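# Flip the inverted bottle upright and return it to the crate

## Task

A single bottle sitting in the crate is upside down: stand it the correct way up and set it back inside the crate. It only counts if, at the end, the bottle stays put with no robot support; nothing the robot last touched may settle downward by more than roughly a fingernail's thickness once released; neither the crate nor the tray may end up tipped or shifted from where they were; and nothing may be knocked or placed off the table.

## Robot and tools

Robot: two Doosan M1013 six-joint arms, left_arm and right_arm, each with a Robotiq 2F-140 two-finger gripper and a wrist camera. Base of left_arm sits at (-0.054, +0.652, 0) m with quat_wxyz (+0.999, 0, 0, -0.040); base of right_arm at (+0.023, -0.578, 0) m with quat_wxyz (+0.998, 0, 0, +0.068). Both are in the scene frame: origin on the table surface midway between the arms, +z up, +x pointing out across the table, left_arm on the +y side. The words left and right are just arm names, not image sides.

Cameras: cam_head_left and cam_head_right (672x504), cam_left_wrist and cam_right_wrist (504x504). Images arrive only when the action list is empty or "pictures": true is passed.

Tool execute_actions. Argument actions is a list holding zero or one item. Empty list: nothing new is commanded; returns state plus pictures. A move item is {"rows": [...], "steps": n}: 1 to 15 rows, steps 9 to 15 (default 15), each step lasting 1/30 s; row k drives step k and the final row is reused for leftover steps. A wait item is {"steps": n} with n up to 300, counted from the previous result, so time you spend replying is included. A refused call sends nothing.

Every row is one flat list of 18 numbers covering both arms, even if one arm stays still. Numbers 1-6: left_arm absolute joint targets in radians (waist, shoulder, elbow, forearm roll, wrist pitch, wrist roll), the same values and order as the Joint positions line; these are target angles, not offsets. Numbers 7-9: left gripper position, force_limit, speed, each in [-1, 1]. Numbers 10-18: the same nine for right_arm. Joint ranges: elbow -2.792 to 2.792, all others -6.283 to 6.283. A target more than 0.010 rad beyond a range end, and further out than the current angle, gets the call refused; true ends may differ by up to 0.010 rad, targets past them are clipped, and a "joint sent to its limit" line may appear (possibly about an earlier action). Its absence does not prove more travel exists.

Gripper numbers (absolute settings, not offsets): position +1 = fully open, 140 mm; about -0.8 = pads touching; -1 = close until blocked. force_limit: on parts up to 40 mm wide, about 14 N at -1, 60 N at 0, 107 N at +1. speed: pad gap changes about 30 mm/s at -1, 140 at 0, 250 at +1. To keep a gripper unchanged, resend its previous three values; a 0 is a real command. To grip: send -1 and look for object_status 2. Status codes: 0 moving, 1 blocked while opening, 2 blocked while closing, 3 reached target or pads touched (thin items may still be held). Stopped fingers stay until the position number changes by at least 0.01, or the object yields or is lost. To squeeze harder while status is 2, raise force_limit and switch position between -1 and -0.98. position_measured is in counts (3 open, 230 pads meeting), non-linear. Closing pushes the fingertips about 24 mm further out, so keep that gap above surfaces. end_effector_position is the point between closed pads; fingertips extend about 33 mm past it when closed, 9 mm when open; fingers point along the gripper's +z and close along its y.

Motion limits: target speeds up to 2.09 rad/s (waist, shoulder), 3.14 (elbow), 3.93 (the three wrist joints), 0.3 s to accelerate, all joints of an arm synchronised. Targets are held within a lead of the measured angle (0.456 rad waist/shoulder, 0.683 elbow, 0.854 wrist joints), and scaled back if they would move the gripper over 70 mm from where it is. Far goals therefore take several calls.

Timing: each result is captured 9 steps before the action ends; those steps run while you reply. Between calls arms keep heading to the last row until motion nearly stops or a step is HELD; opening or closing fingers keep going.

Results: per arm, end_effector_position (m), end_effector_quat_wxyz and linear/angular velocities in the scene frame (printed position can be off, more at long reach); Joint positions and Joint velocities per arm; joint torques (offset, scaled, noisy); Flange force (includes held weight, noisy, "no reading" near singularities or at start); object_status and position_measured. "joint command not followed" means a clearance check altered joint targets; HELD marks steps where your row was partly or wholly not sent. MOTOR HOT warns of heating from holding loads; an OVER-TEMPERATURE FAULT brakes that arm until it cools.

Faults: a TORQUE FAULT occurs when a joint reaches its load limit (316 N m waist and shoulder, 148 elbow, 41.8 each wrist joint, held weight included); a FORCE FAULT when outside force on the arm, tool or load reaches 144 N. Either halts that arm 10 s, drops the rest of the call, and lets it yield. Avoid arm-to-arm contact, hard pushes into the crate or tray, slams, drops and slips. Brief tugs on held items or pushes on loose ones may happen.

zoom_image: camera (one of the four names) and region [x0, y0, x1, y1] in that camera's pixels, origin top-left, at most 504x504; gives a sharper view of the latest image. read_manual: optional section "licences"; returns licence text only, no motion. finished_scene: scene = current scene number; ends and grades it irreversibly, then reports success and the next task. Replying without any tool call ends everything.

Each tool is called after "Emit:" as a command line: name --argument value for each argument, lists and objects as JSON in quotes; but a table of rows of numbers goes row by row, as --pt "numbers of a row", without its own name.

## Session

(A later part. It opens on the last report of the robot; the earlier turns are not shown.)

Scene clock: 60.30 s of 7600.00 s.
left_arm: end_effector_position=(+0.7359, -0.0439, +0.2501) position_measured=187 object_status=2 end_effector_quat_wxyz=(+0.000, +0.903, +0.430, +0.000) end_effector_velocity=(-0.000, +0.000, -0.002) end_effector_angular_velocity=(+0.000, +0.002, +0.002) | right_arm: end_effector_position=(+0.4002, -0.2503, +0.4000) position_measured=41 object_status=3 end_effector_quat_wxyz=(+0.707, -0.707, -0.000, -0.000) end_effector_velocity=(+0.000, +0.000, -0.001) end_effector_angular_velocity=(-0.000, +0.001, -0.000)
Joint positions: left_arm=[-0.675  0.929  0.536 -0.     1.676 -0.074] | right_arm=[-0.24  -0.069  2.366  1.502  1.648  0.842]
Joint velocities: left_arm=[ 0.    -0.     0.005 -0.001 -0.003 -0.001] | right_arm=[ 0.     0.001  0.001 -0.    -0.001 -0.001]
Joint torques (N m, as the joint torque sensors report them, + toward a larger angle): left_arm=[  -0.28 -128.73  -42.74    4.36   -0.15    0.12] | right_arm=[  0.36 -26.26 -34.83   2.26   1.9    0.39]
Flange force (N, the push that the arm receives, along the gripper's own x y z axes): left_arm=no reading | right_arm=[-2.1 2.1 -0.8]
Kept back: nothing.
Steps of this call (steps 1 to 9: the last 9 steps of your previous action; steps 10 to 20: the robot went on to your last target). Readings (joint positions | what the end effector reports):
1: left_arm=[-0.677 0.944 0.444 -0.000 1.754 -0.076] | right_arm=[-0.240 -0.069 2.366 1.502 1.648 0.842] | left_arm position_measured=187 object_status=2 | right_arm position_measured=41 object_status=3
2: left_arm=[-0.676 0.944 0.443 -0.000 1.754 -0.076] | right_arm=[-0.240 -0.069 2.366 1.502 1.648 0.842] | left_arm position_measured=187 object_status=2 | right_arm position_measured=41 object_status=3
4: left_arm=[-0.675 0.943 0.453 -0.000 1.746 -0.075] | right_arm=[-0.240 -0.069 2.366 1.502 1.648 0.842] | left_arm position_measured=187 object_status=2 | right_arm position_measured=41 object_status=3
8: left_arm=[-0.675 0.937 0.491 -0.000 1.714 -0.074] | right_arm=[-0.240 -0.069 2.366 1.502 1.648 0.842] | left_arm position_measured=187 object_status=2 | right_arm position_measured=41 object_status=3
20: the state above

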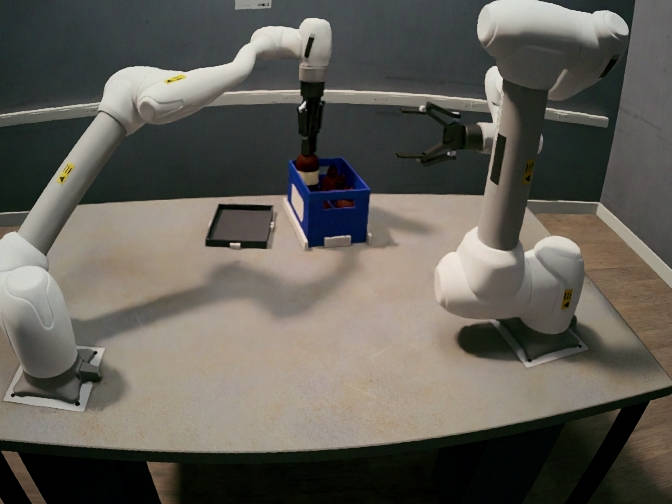

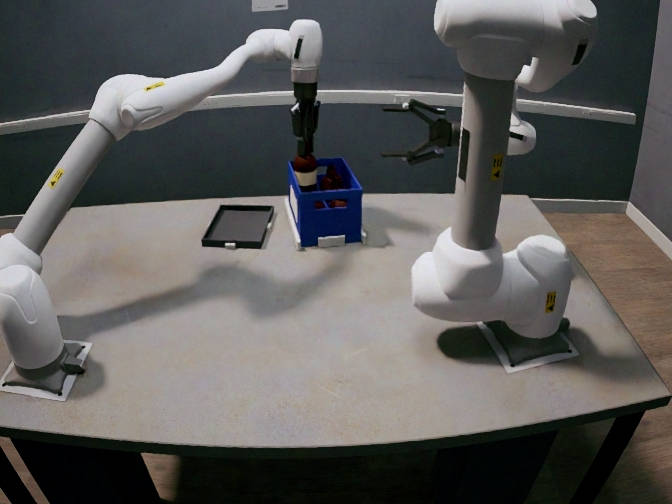

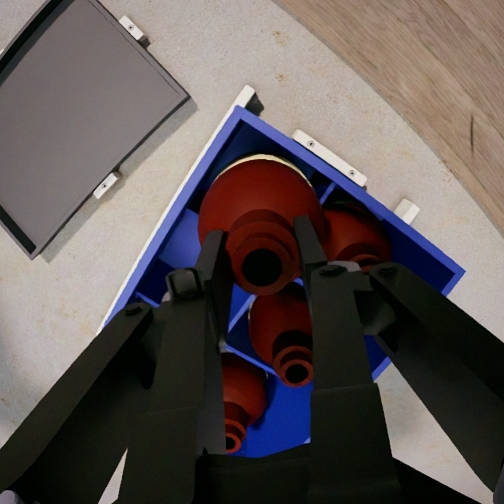

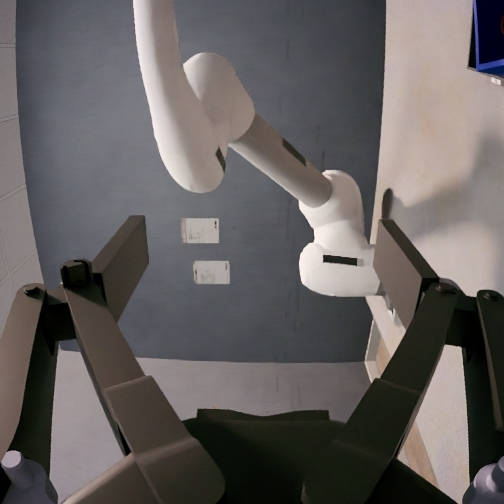

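Emit:
execute_actions --actions '[{"rows": [ [-0.6746,0.9273,0.5497,0,1.6646,-0.074,-1,0.9,-0.6, -0.2396,-0.0689,2.3655,1.5019,1.6482,0.842,0.7,0.6,-0.3], [-0.6746,0.9273,0.5497,0,1.6646,-0.074,-1,0.9,-0.6, -0.2396,-0.0689,2.3655,1.5019,1.6482,0.842,0.7,0.6,-0.3], [-0.6746,0.9259,0.5625,0,1.6532,-0.074,-1,0.9,-0.6, -0.2396,-0.0689,2.3655,1.5019,1.6482,0.842,0.7,0.6,-0.3], [-0.6746,0.9259,0.5625,0,1.6532,-0.074,-1,0.9,-0.6, -0.2396,-0.0689,2.3655,1.5019,1.6482,0.842,0.7,0.6,-0.3], [-0.6746,0.9246,0.5751,0,1.6419,-0.074,-1,0.9,-0.6, -0.2396,-0.0689,2.3655,1.5019,1.6482,0.842,0.7,0.6,-0.3], [-0.6746,0.9246,0.5751,0,1.6419,-0.074,-1,0.9,-0.6, -0.2396,-0.0689,2.3655,1.5019,1.6482,0.842,0.7,0.6,-0.3], [-0.6746,0.9235,0.5875,0,1.6306,-0.074,-1,0.9,-0.6, -0.2396,-0.0689,2.3655,1.5019,1.6482,0.842,0.7,0.6,-0.3], [-0.6746,0.9235,0.5875,0,1.6306,-0.074,-1,0.9,-0.6, -0.2396,-0.0689,2.3655,1.5019,1.6482,0.842,0.7,0.6,-0.3], [-0.6746,0.9225,0.5996,0,1.6195,-0.074,-1,0.9,-0.6, -0.2396,-0.0689,2.3655,1.5019,1.6482,0.842,0.7,0.6,-0.3], [-0.6746,0.9225,0.5996,0,1.6195,-0.074,-1,0.9,-0.6, -0.2396,-0.0689,2.3655,1.5019,1.6482,0.842,0.7,0.6,-0.3], [-0.6746,0.9217,0.6115,0,1.6084,-0.074,-1,0.9,-0.6, -0.2396,-0.0689,2.3655,1.5019,1.6482,0.842,0.7,0.6,-0.3], [-0.6746,0.9217,0.6115,0,1.6084,-0.074,-1,0.9,-0.6, -0.2396,-0.0689,2.3655,1.5019,1.6482,0.842,0.7,0.6,-0.3], [-0.6746,0.9211,0.6232,0,1.5973,-0.074,-1,0.9,-0.6, -0.2396,-0.0689,2.3655,1.5019,1.6482,0.842,0.7,0.6,-0.3] ], "steps": 15}]'

Emit:
execute_actions --actions '[{"steps": 18}]'

Scene clock: 61.33 s of 7600.00 s.
left_arm: end_effector_position=(+0.7360, -0.0440, +0.2403) position_measured=187 object_status=2 end_effector_quat_wxyz=(-0.000, +0.903, +0.431, +0.000) end_effector_velocity=(+0.002, -0.002, -0.076) end_effector_angular_velocity=(-0.006, -0.007, +0.000) | right_arm: end_effector_position=(+0.4002, -0.2503, +0.4000) position_measured=41 object_status=3 end_effector_quat_wxyz=(+0.707, -0.707, -0.000, -0.000) end_effector_velocity=(+0.000, +0.000, -0.000) end_effector_angular_velocity=(-0.001, +0.000, -0.001)
Joint positions: left_arm=[-0.675  0.926  0.559  0.     1.656 -0.074] | right_arm=[-0.24  -0.069  2.366  1.502  1.648  0.842]
Joint velocities: left_arm=[-0.    -0.022  0.177  0.    -0.164 -0.001] | right_arm=[ 0.    -0.    -0.    -0.    -0.001  0.001]
Joint torques (N m, as the joint torque sensors report them, + toward a larger angle): left_arm=[   0.4  -129.84  -41.61    4.17    0.34    0.  ] | right_arm=[  0.95 -26.5  -34.93   2.25   1.91   0.6 ]
Flange force (N, the push that the arm receives, along the gripper's own x y z axes): left_arm=no reading | right_arm=[-2.1 2.4 -2.4]
Steps of this call (steps 1 to 15: the robot went on to your last target; steps 16 to 25: nothing new was sent; steps 26 to 31: the first 6 steps of this action). Readings (joint positions | what the end effector reports):
26: left_arm=[-0.675 0.929 0.537 0.000 1.676 -0.074] | right_arm=[-0.240 -0.069 2.366 1.502 1.648 0.842] | left_arm position_measured=187 object_status=2 | right_arm position_measured=41 object_status=3
27: left_arm=[-0.675 0.928 0.540 0.000 1.673 -0.074] | right_arm=[-0.240 -0.069 2.366 1.502 1.648 0.842] | left_arm position_measured=187 object_status=2 | right_arm position_measured=41 object_status=3
29: left_arm=[-0.675 0.928 0.548 0.000 1.666 -0.074] | right_arm=[-0.240 -0.069 2.366 1.502 1.648 0.842] | left_arm position_measured=187 object_status=2 | right_arm position_measured=41 object_status=3
31: the state above

Scene clock: 61.93 s of 7600.00 s.
left_arm: end_effector_position=(+0.7359, -0.0439, +0.2100) position_measured=187 object_status=2 end_effector_quat_wxyz=(+0.000, +0.903, +0.430, +0.000) end_effector_velocity=(-0.000, +0.001, -0.003) end_effector_angular_velocity=(+0.003, +0.002, -0.001) | right_arm: end_effector_position=(+0.4002, -0.2503, +0.4000) position_measured=41 object_status=3 end_effector_quat_wxyz=(+0.707, -0.707, -0.000, -0.000) end_effector_velocity=(+0.000, -0.000, +0.000) end_effector_angular_velocity=(-0.000, -0.003, +0.000)
Joint positions: left_arm=[-0.675  0.921  0.623  0.     1.598 -0.074] | right_arm=[-0.24  -0.069  2.366  1.502  1.648  0.842]
Joint velocities: left_arm=[ 0.    -0.     0.006  0.001 -0.002  0.002] | right_arm=[-0.001 -0.    -0.001 -0.     0.001 -0.002]
Joint torques (N m, as the joint torque sensors report them, + toward a larger angle): left_arm=[  -0.04 -127.75  -43.6     4.34    0.19    0.09] | right_arm=[  1.46 -26.72 -34.83   2.28   1.82   0.58]
Flange force (N, the push that the arm receives, along the gripper's own x y z axes): left_arm=[0.1 -0.1 4.4] | right_arm=[-1.6 2.7 -4.2]
Kept back: nothing.
Steps of this call (steps 1 to 9: the last 9 steps of your previous action; steps 10 to 18: the robot went on to your last target). Readings (joint positions | what the end effector reports):
1: left_arm=[-0.675 0.926 0.564 0.000 1.651 -0.074] | right_arm=[-0.240 -0.069 2.366 1.502 1.648 0.842] | left_arm position_measured=187 object_status=2 | right_arm position_measured=41 object_status=3
2: left_arm=[-0.675 0.925 0.571 0.000 1.646 -0.074] | right_arm=[-0.240 -0.069 2.366 1.502 1.648 0.842] | left_arm position_measured=187 object_status=2 | right_arm position_measured=41 object_status=3
4: left_arm=[-0.675 0.924 0.583 0.000 1.635 -0.074] | right_arm=[-0.240 -0.069 2.366 1.502 1.648 0.842] | left_arm position_measured=187 object_status=2 | right_arm position_measured=41 object_status=3
8: left_arm=[-0.675 0.922 0.607 0.000 1.613 -0.074] | right_arm=[-0.240 -0.069 2.366 1.502 1.648 0.842] | left_arm position_measured=187 object_status=2 | right_arm position_measured=41 object_status=3
18: the state above

Emit:
execute_actions --actions '[{"rows": [ [-0.6746,0.9208,0.6324,0,1.5884,-0.074,-1,0.9,-0.6, -0.2396,-0.0689,2.3655,1.5019,1.6482,0.842,0.7,0.6,-0.3], [-0.6746,0.9208,0.6324,0,1.5884,-0.074,-1,0.9,-0.6, -0.2396,-0.0689,2.3655,1.5019,1.6482,0.842,0.7,0.6,-0.3], [-0.6746,0.9206,0.6415,0,1.5795,-0.074,-1,0.9,-0.6, -0.2396,-0.0689,2.3655,1.5019,1.6482,0.842,0.7,0.6,-0.3], [-0.6746,0.9206,0.6415,0,1.5795,-0.074,-1,0.9,-0.6, -0.2396,-0.0689,2.3655,1.5019,1.6482,0.842,0.7,0.6,-0.3], [-0.6746,0.9206,0.6505,0,1.5705,-0.074,-1,0.9,-0.6, -0.2396,-0.0689,2.3655,1.5019,1.6482,0.842,0.7,0.6,-0.3], [-0.6746,0.9206,0.6505,0,1.5705,-0.074,-1,0.9,-0.6, -0.2396,-0.0689,2.3655,1.5019,1.6482,0.842,0.7,0.6,-0.3], [-0.6746,0.9206,0.6593,0,1.5617,-0.074,-1,0.9,-0.6, -0.2396,-0.0689,2.3655,1.5019,1.6482,0.842,0.7,0.6,-0.3], [-0.6746,0.9206,0.6593,0,1.5617,-0.074,-1,0.9,-0.6, -0.2396,-0.0689,2.3655,1.5019,1.6482,0.842,0.7,0.6,-0.3], [-0.6746,0.9208,0.668,0,1.5528,-0.074,-1,0.9,-0.6, -0.2396,-0.0689,2.3655,1.5019,1.6482,0.842,0.7,0.6,-0.3], [-0.6746,0.9208,0.668,0,1.5528,-0.074,-1,0.9,-0.6, -0.2396,-0.0689,2.3655,1.5019,1.6482,0.842,0.7,0.6,-0.3], [-0.6746,0.9211,0.6766,0,1.5439,-0.074,-1,0.9,-0.6, -0.2396,-0.0689,2.3655,1.5019,1.6482,0.842,0.7,0.6,-0.3], [-0.6746,0.9211,0.6766,0,1.5439,-0.074,-1,0.9,-0.6, -0.2396,-0.0689,2.3655,1.5019,1.6482,0.842,0.7,0.6,-0.3], [-0.6746,0.9214,0.685,0,1.5352,-0.074,-1,0.9,-0.6, -0.2396,-0.0689,2.3655,1.5019,1.6482,0.842,0.7,0.6,-0.3] ], "steps": 15}]'

Emit:
execute_actions --actions '[{"steps": 18}]'

Scene clock: 63.30 s of 7600.00 s.
left_arm: end_effector_position=(+0.7359, -0.0440, +0.2013) position_measured=187 object_status=2 end_effector_quat_wxyz=(-0.000, +0.903, +0.430, -0.000) end_effector_velocity=(+0.001, -0.001, -0.068) end_effector_angular_velocity=(-0.003, -0.005, -0.001) | right_arm: end_effector_position=(+0.4002, -0.2503, +0.4000) position_measured=41 object_status=3 end_effector_quat_wxyz=(+0.707, -0.707, -0.000, -0.000) end_effector_velocity=(+0.000, +0.000, -0.000) end_effector_angular_velocity=(-0.000, +0.001, -0.000)
Joint positions: left_arm=[-0.675  0.921  0.639 -0.     1.582 -0.074] | right_arm=[-0.24  -0.069  2.366  1.502  1.648  0.842]
Joint velocities: left_arm=[-0.    -0.004  0.128  0.001 -0.13   0.   ] | right_arm=[ 0.     0.001  0.     0.001 -0.001  0.   ]
Joint torques (N m, as the joint torque sensors report them, + toward a larger angle): left_arm=[  -0.61 -132.16  -41.59    4.2     0.67    0.09] | right_arm=[  1.18 -26.43 -34.76   2.24   1.9    0.59]
Flange force (N, the push that the arm receives, along the gripper's own x y z axes): left_arm=[0.4 18.7 2.3] | right_arm=[-2.0 2.3 -2.9]
Steps of this call (steps 1 to 15: the robot went on to your last target; steps 16 to 35: nothing new was sent; steps 36 to 41: the first 6 steps of this action). Readings (joint positions | what the end effector reports):
36: left_arm=[-0.675 0.921 0.623 0.000 1.597 -0.074] | right_arm=[-0.240 -0.069 2.366 1.502 1.648 0.842] | left_arm position_measured=187 object_status=2 | right_arm position_measured=41 object_status=3
37: left_arm=[-0.675 0.921 0.625 -0.000 1.595 -0.074] | right_arm=[-0.240 -0.069 2.366 1.502 1.648 0.842] | left_arm position_measured=187 object_status=2 | right_arm position_measured=41 object_status=3
39: left_arm=[-0.675 0.921 0.631 -0.000 1.589 -0.074] | right_arm=[-0.240 -0.069 2.366 1.502 1.648 0.842] | left_arm position_measured=187 object_status=2 | right_arm position_measured=41 object_status=3
41: the state above

Scene clock: 63.90 s of 7600.00 s.
left_arm: end_effector_position=(+0.7359, -0.0439, +0.1751) position_measured=187 object_status=2 end_effector_quat_wxyz=(+0.000, +0.903, +0.430, +0.000) end_effector_velocity=(-0.000, +0.000, -0.002) end_effector_angular_velocity=(+0.000, +0.001, +0.001) | right_arm: end_effector_position=(+0.4002, -0.2503, +0.4000) position_measured=41 object_status=3 end_effector_quat_wxyz=(+0.707, -0.707, -0.000, -0.000) end_effector_velocity=(+0.000, -0.000, +0.000) end_effector_angular_velocity=(+0.001, +0.000, -0.001)
Joint positions: left_arm=[-0.675  0.921  0.685 -0.     1.535 -0.074] | right_arm=[-0.24  -0.069  2.366  1.502  1.648  0.842]
Joint velocities: left_arm=[ 0.     0.     0.002 -0.001 -0.001 -0.001] | right_arm=[-0.001 -0.     0.     0.     0.001 -0.   ]
Joint torques (N m, as the joint torque sensors report them, + toward a larger angle): left_arm=[  -1.43 -128.18  -43.35    4.37    0.34   -0.03] | right_arm=[  1.75 -25.77 -34.75   2.29   1.92   0.55]
Flange force (N, the push that the arm receives, along the gripper's own x y z axes): left_arm=[1.7 1.6 3.8] | right_arm=[-3.5 1.2 -4.7]
Kept back: nothing.
Steps of this call (steps 1 to 9: the last 9 steps of your previous action; steps 10 to 18: the robot went on to your last target). Readings (joint positions | what the end effector reports):
1: left_arm=[-0.675 0.921 0.643 -0.000 1.578 -0.074] | right_arm=[-0.240 -0.069 2.366 1.502 1.648 0.842] | left_arm position_measured=187 object_status=2 | right_arm position_measured=41 object_status=3
2: left_arm=[-0.675 0.921 0.648 -0.000 1.573 -0.074] | right_arm=[-0.240 -0.069 2.366 1.502 1.648 0.842] | left_arm position_measured=187 object_status=2 | right_arm position_measured=41 object_status=3
4: left_arm=[-0.675 0.921 0.656 -0.000 1.565 -0.074] | right_arm=[-0.240 -0.069 2.366 1.502 1.648 0.842] | left_arm position_measured=187 object_status=2 | right_arm position_measured=41 object_status=3
8: left_arm=[-0.675 0.921 0.673 -0.000 1.547 -0.074] | right_arm=[-0.240 -0.069 2.366 1.502 1.648 0.842] | left_arm position_measured=187 object_status=2 | right_arm position_measured=41 object_status=3
18: the state above

Emit:
execute_actions --actions '[{"rows": [ [-0.6746,0.9216,0.689,0,1.531,-0.074,-1,0.9,-0.6, -0.2396,-0.0689,2.3655,1.5019,1.6482,0.842,0.7,0.6,-0.3], [-0.6746,0.9216,0.689,0,1.531,-0.074,-1,0.9,-0.6, -0.2396,-0.0689,2.3655,1.5019,1.6482,0.842,0.7,0.6,-0.3], [-0.6746,0.9216,0.689,0,1.531,-0.074,-1,0.9,-0.6, -0.2396,-0.0689,2.3655,1.5019,1.6482,0.842,0.7,0.6,-0.3], [-0.6746,0.9218,0.6933,0,1.5265,-0.074,-1,0.9,-0.6, -0.2396,-0.0689,2.3655,1.5019,1.6482,0.842,0.7,0.6,-0.3] ], "steps": 9}]'

Emit:
execute_actions --actions '[{"steps": 16}]'

Scene clock: 64.50 s of 7600.00 s.
left_arm: end_effector_position=(+0.7359, -0.0439, +0.1750) position_measured=187 object_status=2 end_effector_quat_wxyz=(-0.000, +0.903, +0.430, -0.000) end_effector_velocity=(-0.001, -0.000, -0.001) end_effector_angular_velocity=(+0.001, +0.002, +0.000) | right_arm: end_effector_position=(+0.4002, -0.2503, +0.4000) position_measured=41 object_status=3 end_effector_quat_wxyz=(+0.707, -0.707, -0.000, -0.000) end_effector_velocity=(-0.000, -0.000, -0.000) end_effector_angular_velocity=(-0.000, +0.001, -0.000)
Joint positions: left_arm=[-0.675  0.921  0.685 -0.     1.535 -0.074] | right_arm=[-0.24  -0.069  2.366  1.502  1.648  0.842]
Joint velocities: left_arm=[-0.001  0.001  0.001 -0.001  0.001 -0.001] | right_arm=[-0.    -0.     0.001 -0.    -0.     0.   ]
Joint torques (N m, as the joint torque sensors report them, + toward a larger angle): left_arm=[   0.09 -128.58  -42.27    4.29    0.19    0.08] | right_arm=[  1.61 -26.27 -34.86   2.16   1.93   0.62]
Flange force (N, the push that the arm receives, along the gripper's own x y z axes): left_arm=[-0.7 8.1 2.0] | right_arm=[-2.7 2.3 -4.0]
Kept back: the last 9 steps of this action.
Steps of this call (steps 1 to 15: the robot went on to your last target; steps 16 to 18: nothing new was sent). Readings (joint positions | what the end effector reports):
1: left_arm=[-0.675 0.921 0.685 -0.000 1.535 -0.074] | right_arm=[-0.240 -0.069 2.366 1.502 1.648 0.842] | left_arm position_measured=187 object_status=2 | right_arm position_measured=41 object_status=3
2: left_arm=[-0.675 0.921 0.685 -0.000 1.535 -0.074] | right_arm=[-0.240 -0.069 2.366 1.502 1.648 0.842] | left_arm position_measured=187 object_status=2 | right_arm position_measured=41 object_status=3
4: left_arm=[-0.675 0.921 0.685 -0.000 1.535 -0.074] | right_arm=[-0.240 -0.069 2.366 1.502 1.648 0.842] | left_arm position_measured=187 object_status=2 | right_arm position_measured=41 object_status=3
8: left_arm=[-0.675 0.921 0.685 -0.000 1.535 -0.074] | right_arm=[-0.240 -0.069 2.366 1.502 1.648 0.842] | left_arm position_measured=187 object_status=2 | right_arm position_measured=41 object_status=3
18: the state above

Scene clock: 65.03 s of 7600.00 s.
left_arm: end_effector_position=(+0.7359, -0.0439, +0.1700) position_measured=187 object_status=2 end_effector_quat_wxyz=(+0.000, +0.903, +0.430, -0.000) end_effector_velocity=(+0.000, +0.001, -0.002) end_effector_angular_velocity=(+0.002, +0.001, +0.000) | right_arm: end_effector_position=(+0.4002, -0.2503, +0.4000) position_measured=41 object_status=3 end_effector_quat_wxyz=(+0.707, -0.707, -0.000, -0.000) end_effector_velocity=(+0.000, +0.000, -0.000) end_effector_angular_velocity=(-0.000, +0.001, +0.001)
Joint positions: left_arm=[-0.675  0.922  0.693 -0.     1.527 -0.074] | right_arm=[-0.24  -0.069  2.366  1.502  1.648  0.842]
Joint velocities: left_arm=[ 0.001  0.001  0.002  0.    -0.     0.   ] | right_arm=[ 0.001  0.001 -0.    -0.    -0.     0.001]
Joint torques (N m, as the joint torque sensors report them, + toward a larger angle): left_arm=[   0.38 -127.78  -42.55    4.36    0.07    0.08] | right_arm=[  1.68 -25.84 -34.9    2.31   1.89   0.59]
Flange force (N, the push that the arm receives, along the gripper's own x y z axes): left_arm=[-0.5 4.8 2.2] | right_arm=[-3.3 1.6 -4.4]
Kept back: nothing.
Steps of this call (steps 1 to 9: the last 9 steps of your previous action; steps 10 to 15: the robot went on to your last target; step 16: nothing new was sent). Readings (joint positions | what the end effector reports):
1: left_arm=[-0.675 0.921 0.685 -0.000 1.535 -0.074] | right_arm=[-0.240 -0.069 2.366 1.502 1.648 0.842] | left_arm position_measured=187 object_status=2 | right_arm position_measured=41 object_status=3
2: left_arm=[-0.675 0.921 0.686 -0.000 1.534 -0.074] | right_arm=[-0.240 -0.069 2.366 1.502 1.648 0.842] | left_arm position_measured=187 object_status=2 | right_arm position_measured=41 object_status=3
4: left_arm=[-0.675 0.922 0.688 -0.000 1.532 -0.074] | right_arm=[-0.240 -0.069 2.366 1.502 1.648 0.842] | left_arm position_measured=187 object_status=2 | right_arm position_measured=41 object_status=3
8: left_arm=[-0.675 0.922 0.692 -0.000 1.528 -0.074] | right_arm=[-0.240 -0.069 2.366 1.502 1.648 0.842] | left_arm position_measured=187 object_status=2 | right_arm position_measured=41 object_status=3
16: the state above
All arms were judged still, so your last target was given up. Only a new action makes them travel on or press farther. Fingers that are still opening or closing keep moving.

Emit:
execute_actions --actions '[{"rows": [ [-0.6746,0.922,0.6966,0,1.523,-0.074,-1,0.9,-0.6, -0.2396,-0.0689,2.3655,1.5019,1.6482,0.842,0.7,0.6,-0.3], [-0.6746,0.922,0.6966,0,1.523,-0.074,-1,0.9,-0.6, -0.2396,-0.0689,2.3655,1.5019,1.6482,0.842,0.7,0.6,-0.3], [-0.6746,0.922,0.6966,0,1.523,-0.074,-1,0.9,-0.6, -0.2396,-0.0689,2.3655,1.5019,1.6482,0.842,0.7,0.6,-0.3], [-0.6746,0.9222,0.6999,0,1.5195,-0.074,-1,0.9,-0.6, -0.2396,-0.0689,2.3655,1.5019,1.6482,0.842,0.7,0.6,-0.3] ], "steps": 9}]'

Emit:
execute_actions --actions '[{"steps": 16}]'

Scene clock: 65.50 s of 7600.00 s.
left_arm: end_effector_position=(+0.7359, -0.0439, +0.1699) position_measured=187 object_status=2 end_effector_quat_wxyz=(-0.000, +0.903, +0.430, -0.000) end_effector_velocity=(-0.000, -0.001, -0.000) end_effector_angular_velocity=(+0.000, -0.001, -0.001) | right_arm: end_effector_position=(+0.4002, -0.2503, +0.4000) position_measured=41 object_status=3 end_effector_quat_wxyz=(+0.707, -0.707, -0.000, -0.000) end_effector_velocity=(+0.000, -0.000, -0.000) end_effector_angular_velocity=(+0.001, +0.001, +0.000)
Joint positions: left_arm=[-0.675  0.922  0.693 -0.     1.527 -0.074] | right_arm=[-0.24  -0.069  2.366  1.502  1.648  0.842]
Joint velocities: left_arm=[-0.001  0.     0.     0.001 -0.     0.   ] | right_arm=[-0.     0.001  0.     0.     0.     0.   ]
Joint torques (N m, as the joint torque sensors report them, + toward a larger angle): left_arm=[   0.47 -128.43  -42.39    4.27    0.08    0.03] | right_arm=[  1.63 -27.1  -35.18   2.37   1.79   0.57]
Flange force (N, the push that the arm receives, along the gripper's own x y z axes): left_arm=[-1.0 7.4 1.8] | right_arm=[-1.6 4.1 -4.7]
Kept back: the last 9 steps of this action.
Steps of this call (steps 1 to 14: nothing new was sent). Readings (joint positions | what the end effector reports):
1: left_arm=[-0.675 0.922 0.693 -0.000 1.527 -0.074] | right_arm=[-0.240 -0.069 2.366 1.502 1.648 0.842] | left_arm position_measured=187 object_status=2 | right_arm position_measured=41 object_status=3
2: left_arm=[-0.675 0.922 0.693 -0.000 1.527 -0.074] | right_arm=[-0.240 -0.069 2.366 1.502 1.648 0.842] | left_arm position_measured=187 object_status=2 | right_arm position_measured=41 object_status=3
4: left_arm=[-0.675 0.922 0.693 -0.000 1.527 -0.074] | right_arm=[-0.240 -0.069 2.366 1.502 1.648 0.842] | left_arm position_measured=187 object_status=2 | right_arm position_measured=41 object_status=3
8: left_arm=[-0.675 0.922 0.693 -0.000 1.527 -0.074] | right_arm=[-0.240 -0.069 2.366 1.502 1.648 0.842] | left_arm position_measured=187 object_status=2 | right_arm position_measured=41 object_status=3
14: the state above

Scene clock: 66.03 s of 7600.00 s.
left_arm: end_effector_position=(+0.7358, -0.0438, +0.1659) position_measured=187 object_status=2 end_effector_quat_wxyz=(-0.000, +0.903, +0.430, -0.000) end_effector_velocity=(-0.001, -0.000, -0.001) end_effector_angular_velocity=(-0.000, +0.001, -0.001) | right_arm: end_effector_position=(+0.4002, -0.2503, +0.4000) position_measured=41 object_status=3 end_effector_quat_wxyz=(+0.707, -0.707, -0.000, -0.000) end_effector_velocity=(-0.000, -0.000, -0.000) end_effector_angular_velocity=(+0.000, -0.000, -0.000)
Joint positions: left_arm=[-0.675  0.922  0.7   -0.     1.52  -0.074] | right_arm=[-0.24  -0.069  2.366  1.502  1.648  0.842]
Joint velocities: left_arm=[-0.001 -0.     0.001 -0.001 -0.001  0.001] | right_arm=[-0.    -0.001  0.001  0.     0.    -0.001]
Joint torques (N m, as the joint torque sensors report them, + toward a larger angle): left_arm=[   0.19 -128.13  -42.32    4.34    0.15    0.02] | right_arm=[  1.33 -26.55 -35.04   2.23   1.8    0.63]
Flange force (N, the push that the arm receives, along the gripper's own x y z axes): left_arm=[-0.7 6.4 1.9] | right_arm=[-2.6 2.9 -3.5]
Kept back: nothing.
Steps of this call (steps 1 to 9: the last 9 steps of your previous action; steps 10 to 15: the robot went on to your last target; step 16: nothing new was sent). Readings (joint positions | what the end effector reports):
1: left_arm=[-0.675 0.922 0.693 -0.000 1.526 -0.074] | right_arm=[-0.240 -0.069 2.366 1.502 1.648 0.842] | left_arm position_measured=187 object_status=2 | right_arm position_measured=41 object_status=3
2: left_arm=[-0.675 0.922 0.694 -0.000 1.526 -0.074] | right_arm=[-0.240 -0.069 2.366 1.502 1.648 0.842] | left_arm position_measured=187 object_status=2 | right_arm position_measured=41 object_status=3
4: left_arm=[-0.675 0.922 0.696 -0.000 1.524 -0.074] | right_arm=[-0.240 -0.069 2.366 1.502 1.648 0.842] | left_arm position_measured=187 object_status=2 | right_arm position_measured=41 object_status=3
8: left_arm=[-0.675 0.922 0.699 -0.000 1.520 -0.074] | right_arm=[-0.240 -0.069 2.366 1.502 1.648 0.842] | left_arm position_measured=187 object_status=2 | right_arm position_measured=41 object_status=3
16: the state above
All arms were judged still, so your last target was given up. Only a new action makes them travel on or press farther. Fingers that are still opening or closing keep moving.

Emit:
execute_actions --actions '[{"rows": [ [-0.6746,0.9225,0.7031,0,1.516,-0.074,-1,0.9,-0.6, -0.2396,-0.0689,2.3655,1.5019,1.6482,0.842,0.7,0.6,-0.3], [-0.6746,0.9225,0.7031,0,1.516,-0.074,-1,0.9,-0.6, -0.2396,-0.0689,2.3655,1.5019,1.6482,0.842,0.7,0.6,-0.3], [-0.6746,0.9225,0.7031,0,1.516,-0.074,-1,0.9,-0.6, -0.2396,-0.0689,2.3655,1.5019,1.6482,0.842,0.7,0.6,-0.3], [-0.6746,0.9228,0.7063,0,1.5125,-0.074,-1,0.9,-0.6, -0.2396,-0.0689,2.3655,1.5019,1.6482,0.842,0.7,0.6,-0.3] ], "steps": 9}]'

Emit:
execute_actions --actions '[{"steps": 16}]'

Scene clock: 66.50 s of 7600.00 s.
left_arm: end_effector_position=(+0.7358, -0.0438, +0.1658) position_measured=187 object_status=2 end_effector_quat_wxyz=(-0.000, +0.903, +0.430, -0.000) end_effector_velocity=(+0.000, -0.000, +0.000) end_effector_angular_velocity=(+0.001, -0.002, -0.001) | right_arm: end_effector_position=(+0.4002, -0.2503, +0.4000) position_measured=41 object_status=3 end_effector_quat_wxyz=(+0.707, -0.707, -0.000, -0.000) end_effector_velocity=(-0.000, -0.000, -0.000) end_effector_angular_velocity=(-0.000, +0.001, +0.000)
Joint positions: left_arm=[-0.675  0.922  0.7    0.     1.52  -0.074] | right_arm=[-0.24  -0.069  2.366  1.502  1.648  0.842]
Joint velocities: left_arm=[-0.001 -0.    -0.     0.002  0.    -0.   ] | right_arm=[-0.    -0.001  0.001 -0.001  0.     0.001]
Joint torques (N m, as the joint torque sensors report them, + toward a larger angle): left_arm=[   0.17 -128.1   -42.09    4.37    0.12    0.18] | right_arm=[  1.38 -26.12 -34.89   2.29   1.8    0.53]
Flange force (N, the push that the arm receives, along the gripper's own x y z axes): left_arm=[-1.1 7.6 1.7] | right_arm=[-3.3 1.4 -3.7]
Kept back: the last 9 steps of this action.
Steps of this call (steps 1 to 14: nothing new was sent). Readings (joint positions | what the end effector reports):
1: left_arm=[-0.675 0.922 0.700 -0.000 1.520 -0.074] | right_arm=[-0.240 -0.069 2.366 1.502 1.648 0.842] | left_arm position_measured=187 object_status=2 | right_arm position_measured=41 object_status=3
2: left_arm=[-0.675 0.922 0.700 -0.000 1.520 -0.074] | right_arm=[-0.240 -0.069 2.366 1.502 1.648 0.842] | left_arm position_measured=187 object_status=2 | right_arm position_measured=41 object_status=3
4: left_arm=[-0.675 0.922 0.700 0.000 1.520 -0.074] | right_arm=[-0.240 -0.069 2.366 1.502 1.648 0.842] | left_arm position_measured=187 object_status=2 | right_arm position_measured=41 object_status=3
8: left_arm=[-0.675 0.922 0.700 0.000 1.520 -0.074] | right_arm=[-0.240 -0.069 2.366 1.502 1.648 0.842] | left_arm position_measured=187 object_status=2 | right_arm position_measured=41 object_status=3
14: the state above

Scene clock: 67.03 s of 7600.00 s.
left_arm: end_effector_position=(+0.7359, -0.0439, +0.1618) position_measured=187 object_status=2 end_effector_quat_wxyz=(+0.000, +0.903, +0.430, +0.000) end_effector_velocity=(+0.001, -0.001, +0.002) end_effector_angular_velocity=(-0.002, -0.003, -0.000) | right_arm: end_effector_position=(+0.4002, -0.2503, +0.4000) position_measured=41 object_status=3 end_effector_quat_wxyz=(+0.707, -0.707, -0.000, -0.000) end_effector_velocity=(+0.000, +0.000, -0.000) end_effector_angular_velocity=(-0.000, +0.001, -0.000)
Joint positions: left_arm=[-0.675  0.923  0.706  0.     1.513 -0.074] | right_arm=[-0.24  -0.069  2.366  1.502  1.648  0.842]
Joint velocities: left_arm=[ 0.    -0.001 -0.002  0.001 -0.001  0.   ] | right_arm=[ 0.001 -0.    -0.     0.    -0.001  0.001]
Joint torques (N m, as the joint torque sensors report them, + toward a larger angle): left_arm=[   1.64 -108.54  -32.36    4.89   -0.55    0.11] | right_arm=[  1.67 -25.58 -34.88   2.32   1.76   0.49]
Flange force (N, the push that the arm receives, along the gripper's own x y z axes): left_arm=[-2.2 5.4 -17.8] | right_arm=[-4.4 0.5 -4.5]
Kept back: nothing.
Steps of this call (steps 1 to 9: the last 9 steps of your previous action; steps 10 to 15: the robot went on to your last target; step 16: nothing new was sent). Readings (joint positions | what the end effector reports):
1: left_arm=[-0.675 0.922 0.700 0.000 1.519 -0.074] | right_arm=[-0.240 -0.069 2.366 1.502 1.648 0.842] | left_arm position_measured=187 object_status=2 | right_arm position_measured=41 object_status=3
2: left_arm=[-0.675 0.922 0.701 0.000 1.519 -0.074] | right_arm=[-0.240 -0.069 2.366 1.502 1.648 0.842] | left_arm position_measured=187 object_status=2 | right_arm position_measured=41 object_status=3
4: left_arm=[-0.675 0.922 0.702 0.000 1.517 -0.074] | right_arm=[-0.240 -0.069 2.366 1.502 1.648 0.842] | left_arm position_measured=187 object_status=2 | right_arm position_measured=41 object_status=3
8: left_arm=[-0.675 0.923 0.705 0.000 1.513 -0.074] | right_arm=[-0.240 -0.069 2.366 1.502 1.648 0.842] | left_arm position_measured=187 object_status=2 | right_arm position_measured=41 object_status=3
16: the state above
All arms were judged still, so your last target was given up. Only a new action makes them travel on or press farther. Fingers that are still opening or closing keep moving.

Touched floor. Release and lift.

Emit:
execute_actions --actions '[{"rows": [[-0.6746,0.9226,0.7047,0,1.5143,-0.074,-0.25,0.9,-0.5, -0.2396,-0.0689,2.3655,1.5019,1.6482,0.842,0.7,0.6,-0.3]], "steps": 12}]'

Emit:
execute_actions --actions '[{"rows": [ [-0.6746,0.9214,0.685,0,1.5352,-0.074,-0.25,0.9,-0.5, -0.2396,-0.0689,2.3655,1.5019,1.6482,0.842,0.7,0.6,-0.3], [-0.6746,0.9214,0.685,0,1.5352,-0.074,-0.25,0.9,-0.5, -0.2396,-0.0689,2.3655,1.5019,1.6482,0.842,0.7,0.6,-0.3], [-0.6746,0.9208,0.668,0,1.5528,-0.074,-0.25,0.9,-0.5, -0.2396,-0.0689,2.3655,1.5019,1.6482,0.842,0.7,0.6,-0.3], [-0.6746,0.9208,0.668,0,1.5528,-0.074,-0.25,0.9,-0.5, -0.2396,-0.0689,2.3655,1.5019,1.6482,0.842,0.7,0.6,-0.3], [-0.6746,0.9206,0.6505,0,1.5705,-0.074,-0.25,0.9,-0.5, -0.2396,-0.0689,2.3655,1.5019,1.6482,0.842,0.7,0.6,-0.3], [-0.6746,0.9206,0.6505,0,1.5705,-0.074,-0.25,0.9,-0.5, -0.2396,-0.0689,2.3655,1.5019,1.6482,0.842,0.7,0.6,-0.3], [-0.6746,0.9208,0.6324,0,1.5884,-0.074,-0.25,0.9,-0.5, -0.2396,-0.0689,2.3655,1.5019,1.6482,0.842,0.7,0.6,-0.3], [-0.6746,0.9208,0.6324,0,1.5884,-0.074,-0.25,0.9,-0.5, -0.2396,-0.0689,2.3655,1.5019,1.6482,0.842,0.7,0.6,-0.3], [-0.6746,0.9217,0.6115,0,1.6084,-0.074,-0.25,0.9,-0.5, -0.2396,-0.0689,2.3655,1.5019,1.6482,0.842,0.7,0.6,-0.3], [-0.6746,0.9235,0.5875,0,1.6306,-0.074,-0.25,0.9,-0.5, -0.2396,-0.0689,2.3655,1.5019,1.6482,0.842,0.7,0.6,-0.3], [-0.6746,0.9259,0.5625,0,1.6532,-0.074,-0.25,0.9,-0.5, -0.2396,-0.0689,2.3655,1.5019,1.6482,0.842,0.7,0.6,-0.3], [-0.6746,0.9288,0.5367,0,1.6761,-0.074,-0.25,0.9,-0.5, -0.2396,-0.0689,2.3655,1.5019,1.6482,0.842,0.7,0.6,-0.3], [-0.6746,0.9368,0.49,0,1.7148,-0.074,-0.25,0.9,-0.5, -0.2396,-0.0689,2.3655,1.5019,1.6482,0.842,0.7,0.6,-0.3] ], "steps": 15}]'

Emit:
execute_actions --actions '[{"steps": 20}]' --pictures true

Scene clock: 69.07 s of 7600.00 s.
left_arm: end_effector_position=(+0.7359, -0.0439, +0.1616) position_measured=180 object_status=0 end_effector_quat_wxyz=(+0.000, +0.903, +0.431, +0.000) end_effector_velocity=(+0.002, -0.002, +0.000) end_effector_angular_velocity=(-0.003, -0.003, -0.001) | right_arm: end_effector_position=(+0.4002, -0.2503, +0.4000) position_measured=41 object_status=3 end_effector_quat_wxyz=(+0.707, -0.707, -0.000, -0.000) end_effector_velocity=(+0.000, -0.000, +0.000) end_effector_angular_velocity=(-0.001, -0.001, -0.001)
Joint positions: left_arm=[-0.675  0.923  0.706 -0.     1.512 -0.074] | right_arm=[-0.24  -0.069  2.366  1.502  1.648  0.842]
Joint velocities: left_arm=[ 0.     0.003 -0.006 -0.    -0.     0.001] | right_arm=[-0.001 -0.001 -0.001 -0.    -0.001 -0.   ]
Joint torques (N m, as the joint torque sensors report them, + toward a larger angle): left_arm=[   0.49 -124.14  -37.68    5.      0.31    0.11] | right_arm=[  0.33 -25.74 -34.85   2.29   1.9    0.58]
Flange force (N, the push that the arm receives, along the gripper's own x y z axes): left_arm=[-1.2 14.9 -8.4] | right_arm=[-3.4 1.0 -0.8]
Steps of this call (steps 1 to 58: nothing new was sent; steps 59 to 61: the first 3 steps of this action). Readings (joint positions | what the end effector reports):
59: left_arm=[-0.675 0.923 0.706 -0.000 1.512 -0.074] | right_arm=[-0.240 -0.069 2.366 1.502 1.648 0.842] | left_arm position_measured=187 object_status=0 | right_arm position_measured=41 object_status=3
60: left_arm=[-0.675 0.923 0.706 -0.000 1.512 -0.074] | right_arm=[-0.240 -0.069 2.366 1.502 1.648 0.842] | left_arm position_measured=187 object_status=0 | right_arm position_measured=41 object_status=3
61: the state above

Scene clock: 69.57 s of 7600.00 s.
left_arm: end_effector_position=(+0.7360, -0.0440, +0.1815) position_measured=160 object_status=3 end_effector_quat_wxyz=(+0.000, +0.903, +0.430, -0.000) end_effector_velocity=(+0.000, +0.001, +0.139) end_effector_angular_velocity=(+0.005, +0.004, -0.002) | right_arm: end_effector_position=(+0.4002, -0.2503, +0.4000) position_measured=41 object_status=3 end_effector_quat_wxyz=(+0.707, -0.707, -0.000, -0.000) end_effector_velocity=(-0.000, -0.000, -0.000) end_effector_angular_velocity=(-0.000, +0.001, +0.000)
Joint positions: left_arm=[-0.675  0.921  0.674 -0.     1.547 -0.074] | right_arm=[-0.24  -0.069  2.366  1.502  1.648  0.842]
Joint velocities: left_arm=[ 0.    -0.004 -0.243  0.001  0.253  0.002] | right_arm=[-0.     0.     0.001 -0.001  0.    -0.   ]
Joint torques (N m, as the joint torque sensors report them, + toward a larger angle): left_arm=[  -1.2  -124.79  -43.4     4.45    0.23    0.03] | right_arm=[  1.6  -26.33 -34.79   2.23   1.88   0.51]
Flange force (N, the push that the arm receives, along the gripper's own x y z axes): left_arm=[0.4 -3.8 0.5] | right_arm=[-2.5 2.1 -4.2]
Steps of this call (steps 1 to 9: the last 9 steps of your previous action; steps 10 to 15: the first 6 steps of this action). Readings (joint positions | what the end effector reports):
10: left_arm=[-0.675 0.923 0.705 -0.000 1.514 -0.074] | right_arm=[-0.240 -0.069 2.366 1.502 1.648 0.842] | left_arm position_measured=160 object_status=0 | right_arm position_measured=41 object_status=3
11: left_arm=[-0.675 0.923 0.701 -0.000 1.519 -0.074] | right_arm=[-0.240 -0.069 2.366 1.502 1.648 0.842] | left_arm position_measured=160 object_status=3 | right_arm position_measured=41 object_status=3
13: left_arm=[-0.675 0.922 0.689 -0.000 1.531 -0.074] | right_arm=[-0.240 -0.069 2.366 1.502 1.648 0.842] | left_arm position_measured=160 object_status=3 | right_arm position_measured=41 object_status=3
15: the state above

Scene clock: 70.23 s of 7600.00 s.
left_arm: end_effector_position=(+0.7361, -0.0441, +0.2672) position_measured=160 object_status=3 end_effector_quat_wxyz=(-0.000, +0.903, +0.431, +0.000) end_effector_velocity=(+0.001, +0.001, +0.003) end_effector_angular_velocity=(+0.000, -0.001, +0.001) | right_arm: end_effector_position=(+0.4002, -0.2503, +0.4000) position_measured=41 object_status=3 end_effector_quat_wxyz=(+0.707, -0.707, -0.000, -0.000) end_effector_velocity=(-0.000, -0.000, +0.000) end_effector_angular_velocity=(+0.000, -0.000, -0.000)
Joint positions: left_arm=[-0.675  0.937  0.49   0.     1.714 -0.074] | right_arm=[-0.24  -0.069  2.366  1.502  1.648  0.842]
Joint velocities: left_arm=[ 0.001  0.001 -0.007  0.001  0.005  0.   ] | right_arm=[-0. -0.  0.  0.  0.  0.]
Joint torques (N m, as the joint torque sensors report them, + toward a larger angle): left_arm=[  -0.42 -125.82  -39.8     4.2    -0.02    0.01] | right_arm=[  0.96 -25.41 -35.11   2.2    1.82   0.56]
Flange force (N, the push that the arm receives, along the gripper's own x y z axes): left_arm=no reading | right_arm=[-4.5 0.9 -2.5]
Kept back: nothing.
Steps of this call (steps 1 to 9: the last 9 steps of your previous action; steps 10 to 20: the robot went on to your last target). Readings (joint positions | what the end effector reports):
1: left_arm=[-0.675 0.921 0.666 -0.000 1.555 -0.074] | right_arm=[-0.240 -0.069 2.366 1.502 1.648 0.842] | left_arm position_measured=160 object_status=3 | right_arm position_measured=41 object_status=3
2: left_arm=[-0.675 0.921 0.658 -0.000 1.563 -0.074] | right_arm=[-0.240 -0.069 2.366 1.502 1.648 0.842] | left_arm position_measured=160 object_status=3 | right_arm position_measured=41 object_status=3
4: left_arm=[-0.675 0.921 0.640 -0.000 1.581 -0.074] | right_arm=[-0.240 -0.069 2.366 1.502 1.648 0.842] | left_arm position_measured=160 object_status=3 | right_arm position_measured=41 object_status=3
8: left_arm=[-0.675 0.926 0.575 -0.000 1.641 -0.074] | right_arm=[-0.240 -0.069 2.366 1.502 1.648 0.842] | left_arm position_measured=160 object_status=3 | right_arm position_measured=41 object_status=3
20: the state above

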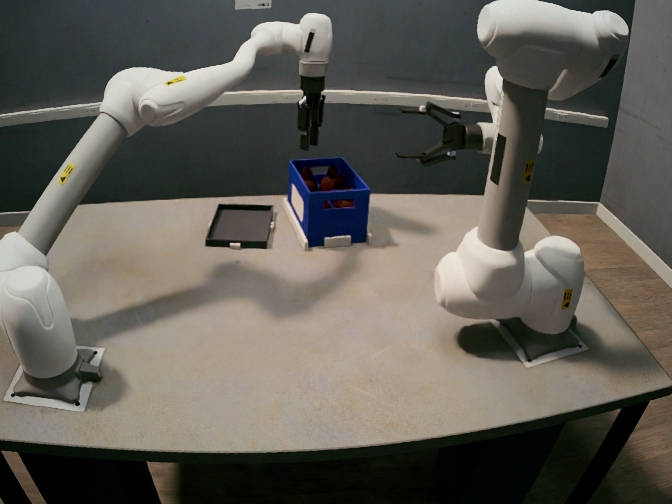

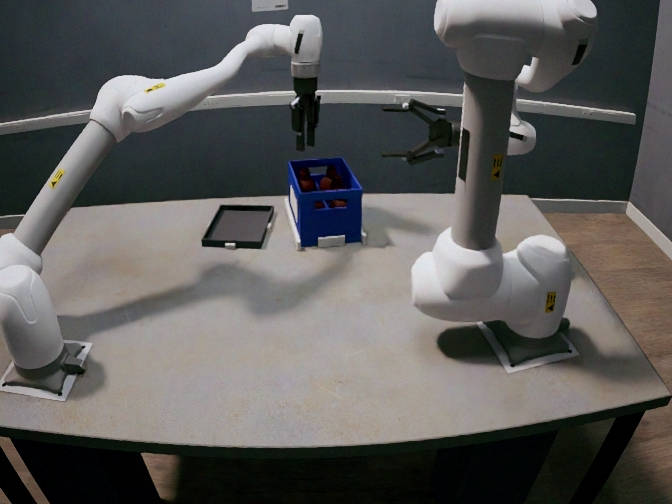

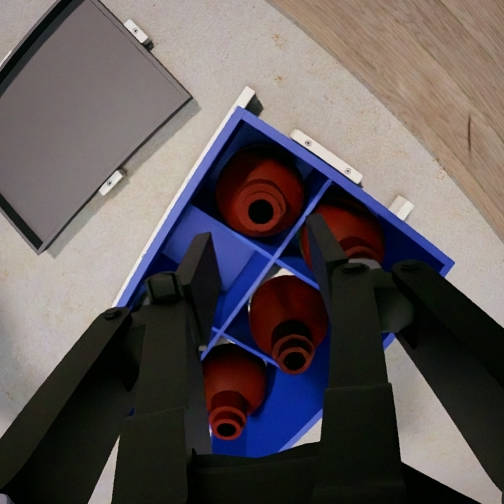

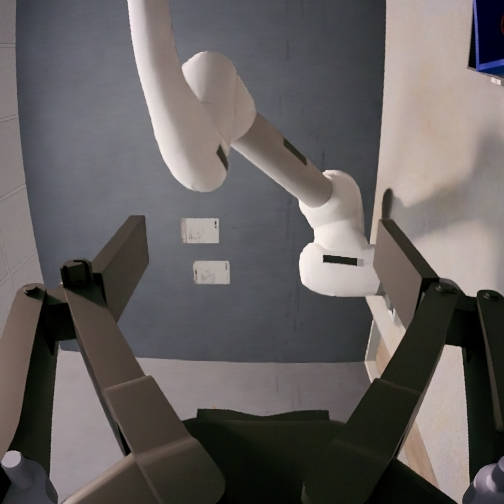

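Emit:
finished_scene --scene 1

The scene is finished: the task was done.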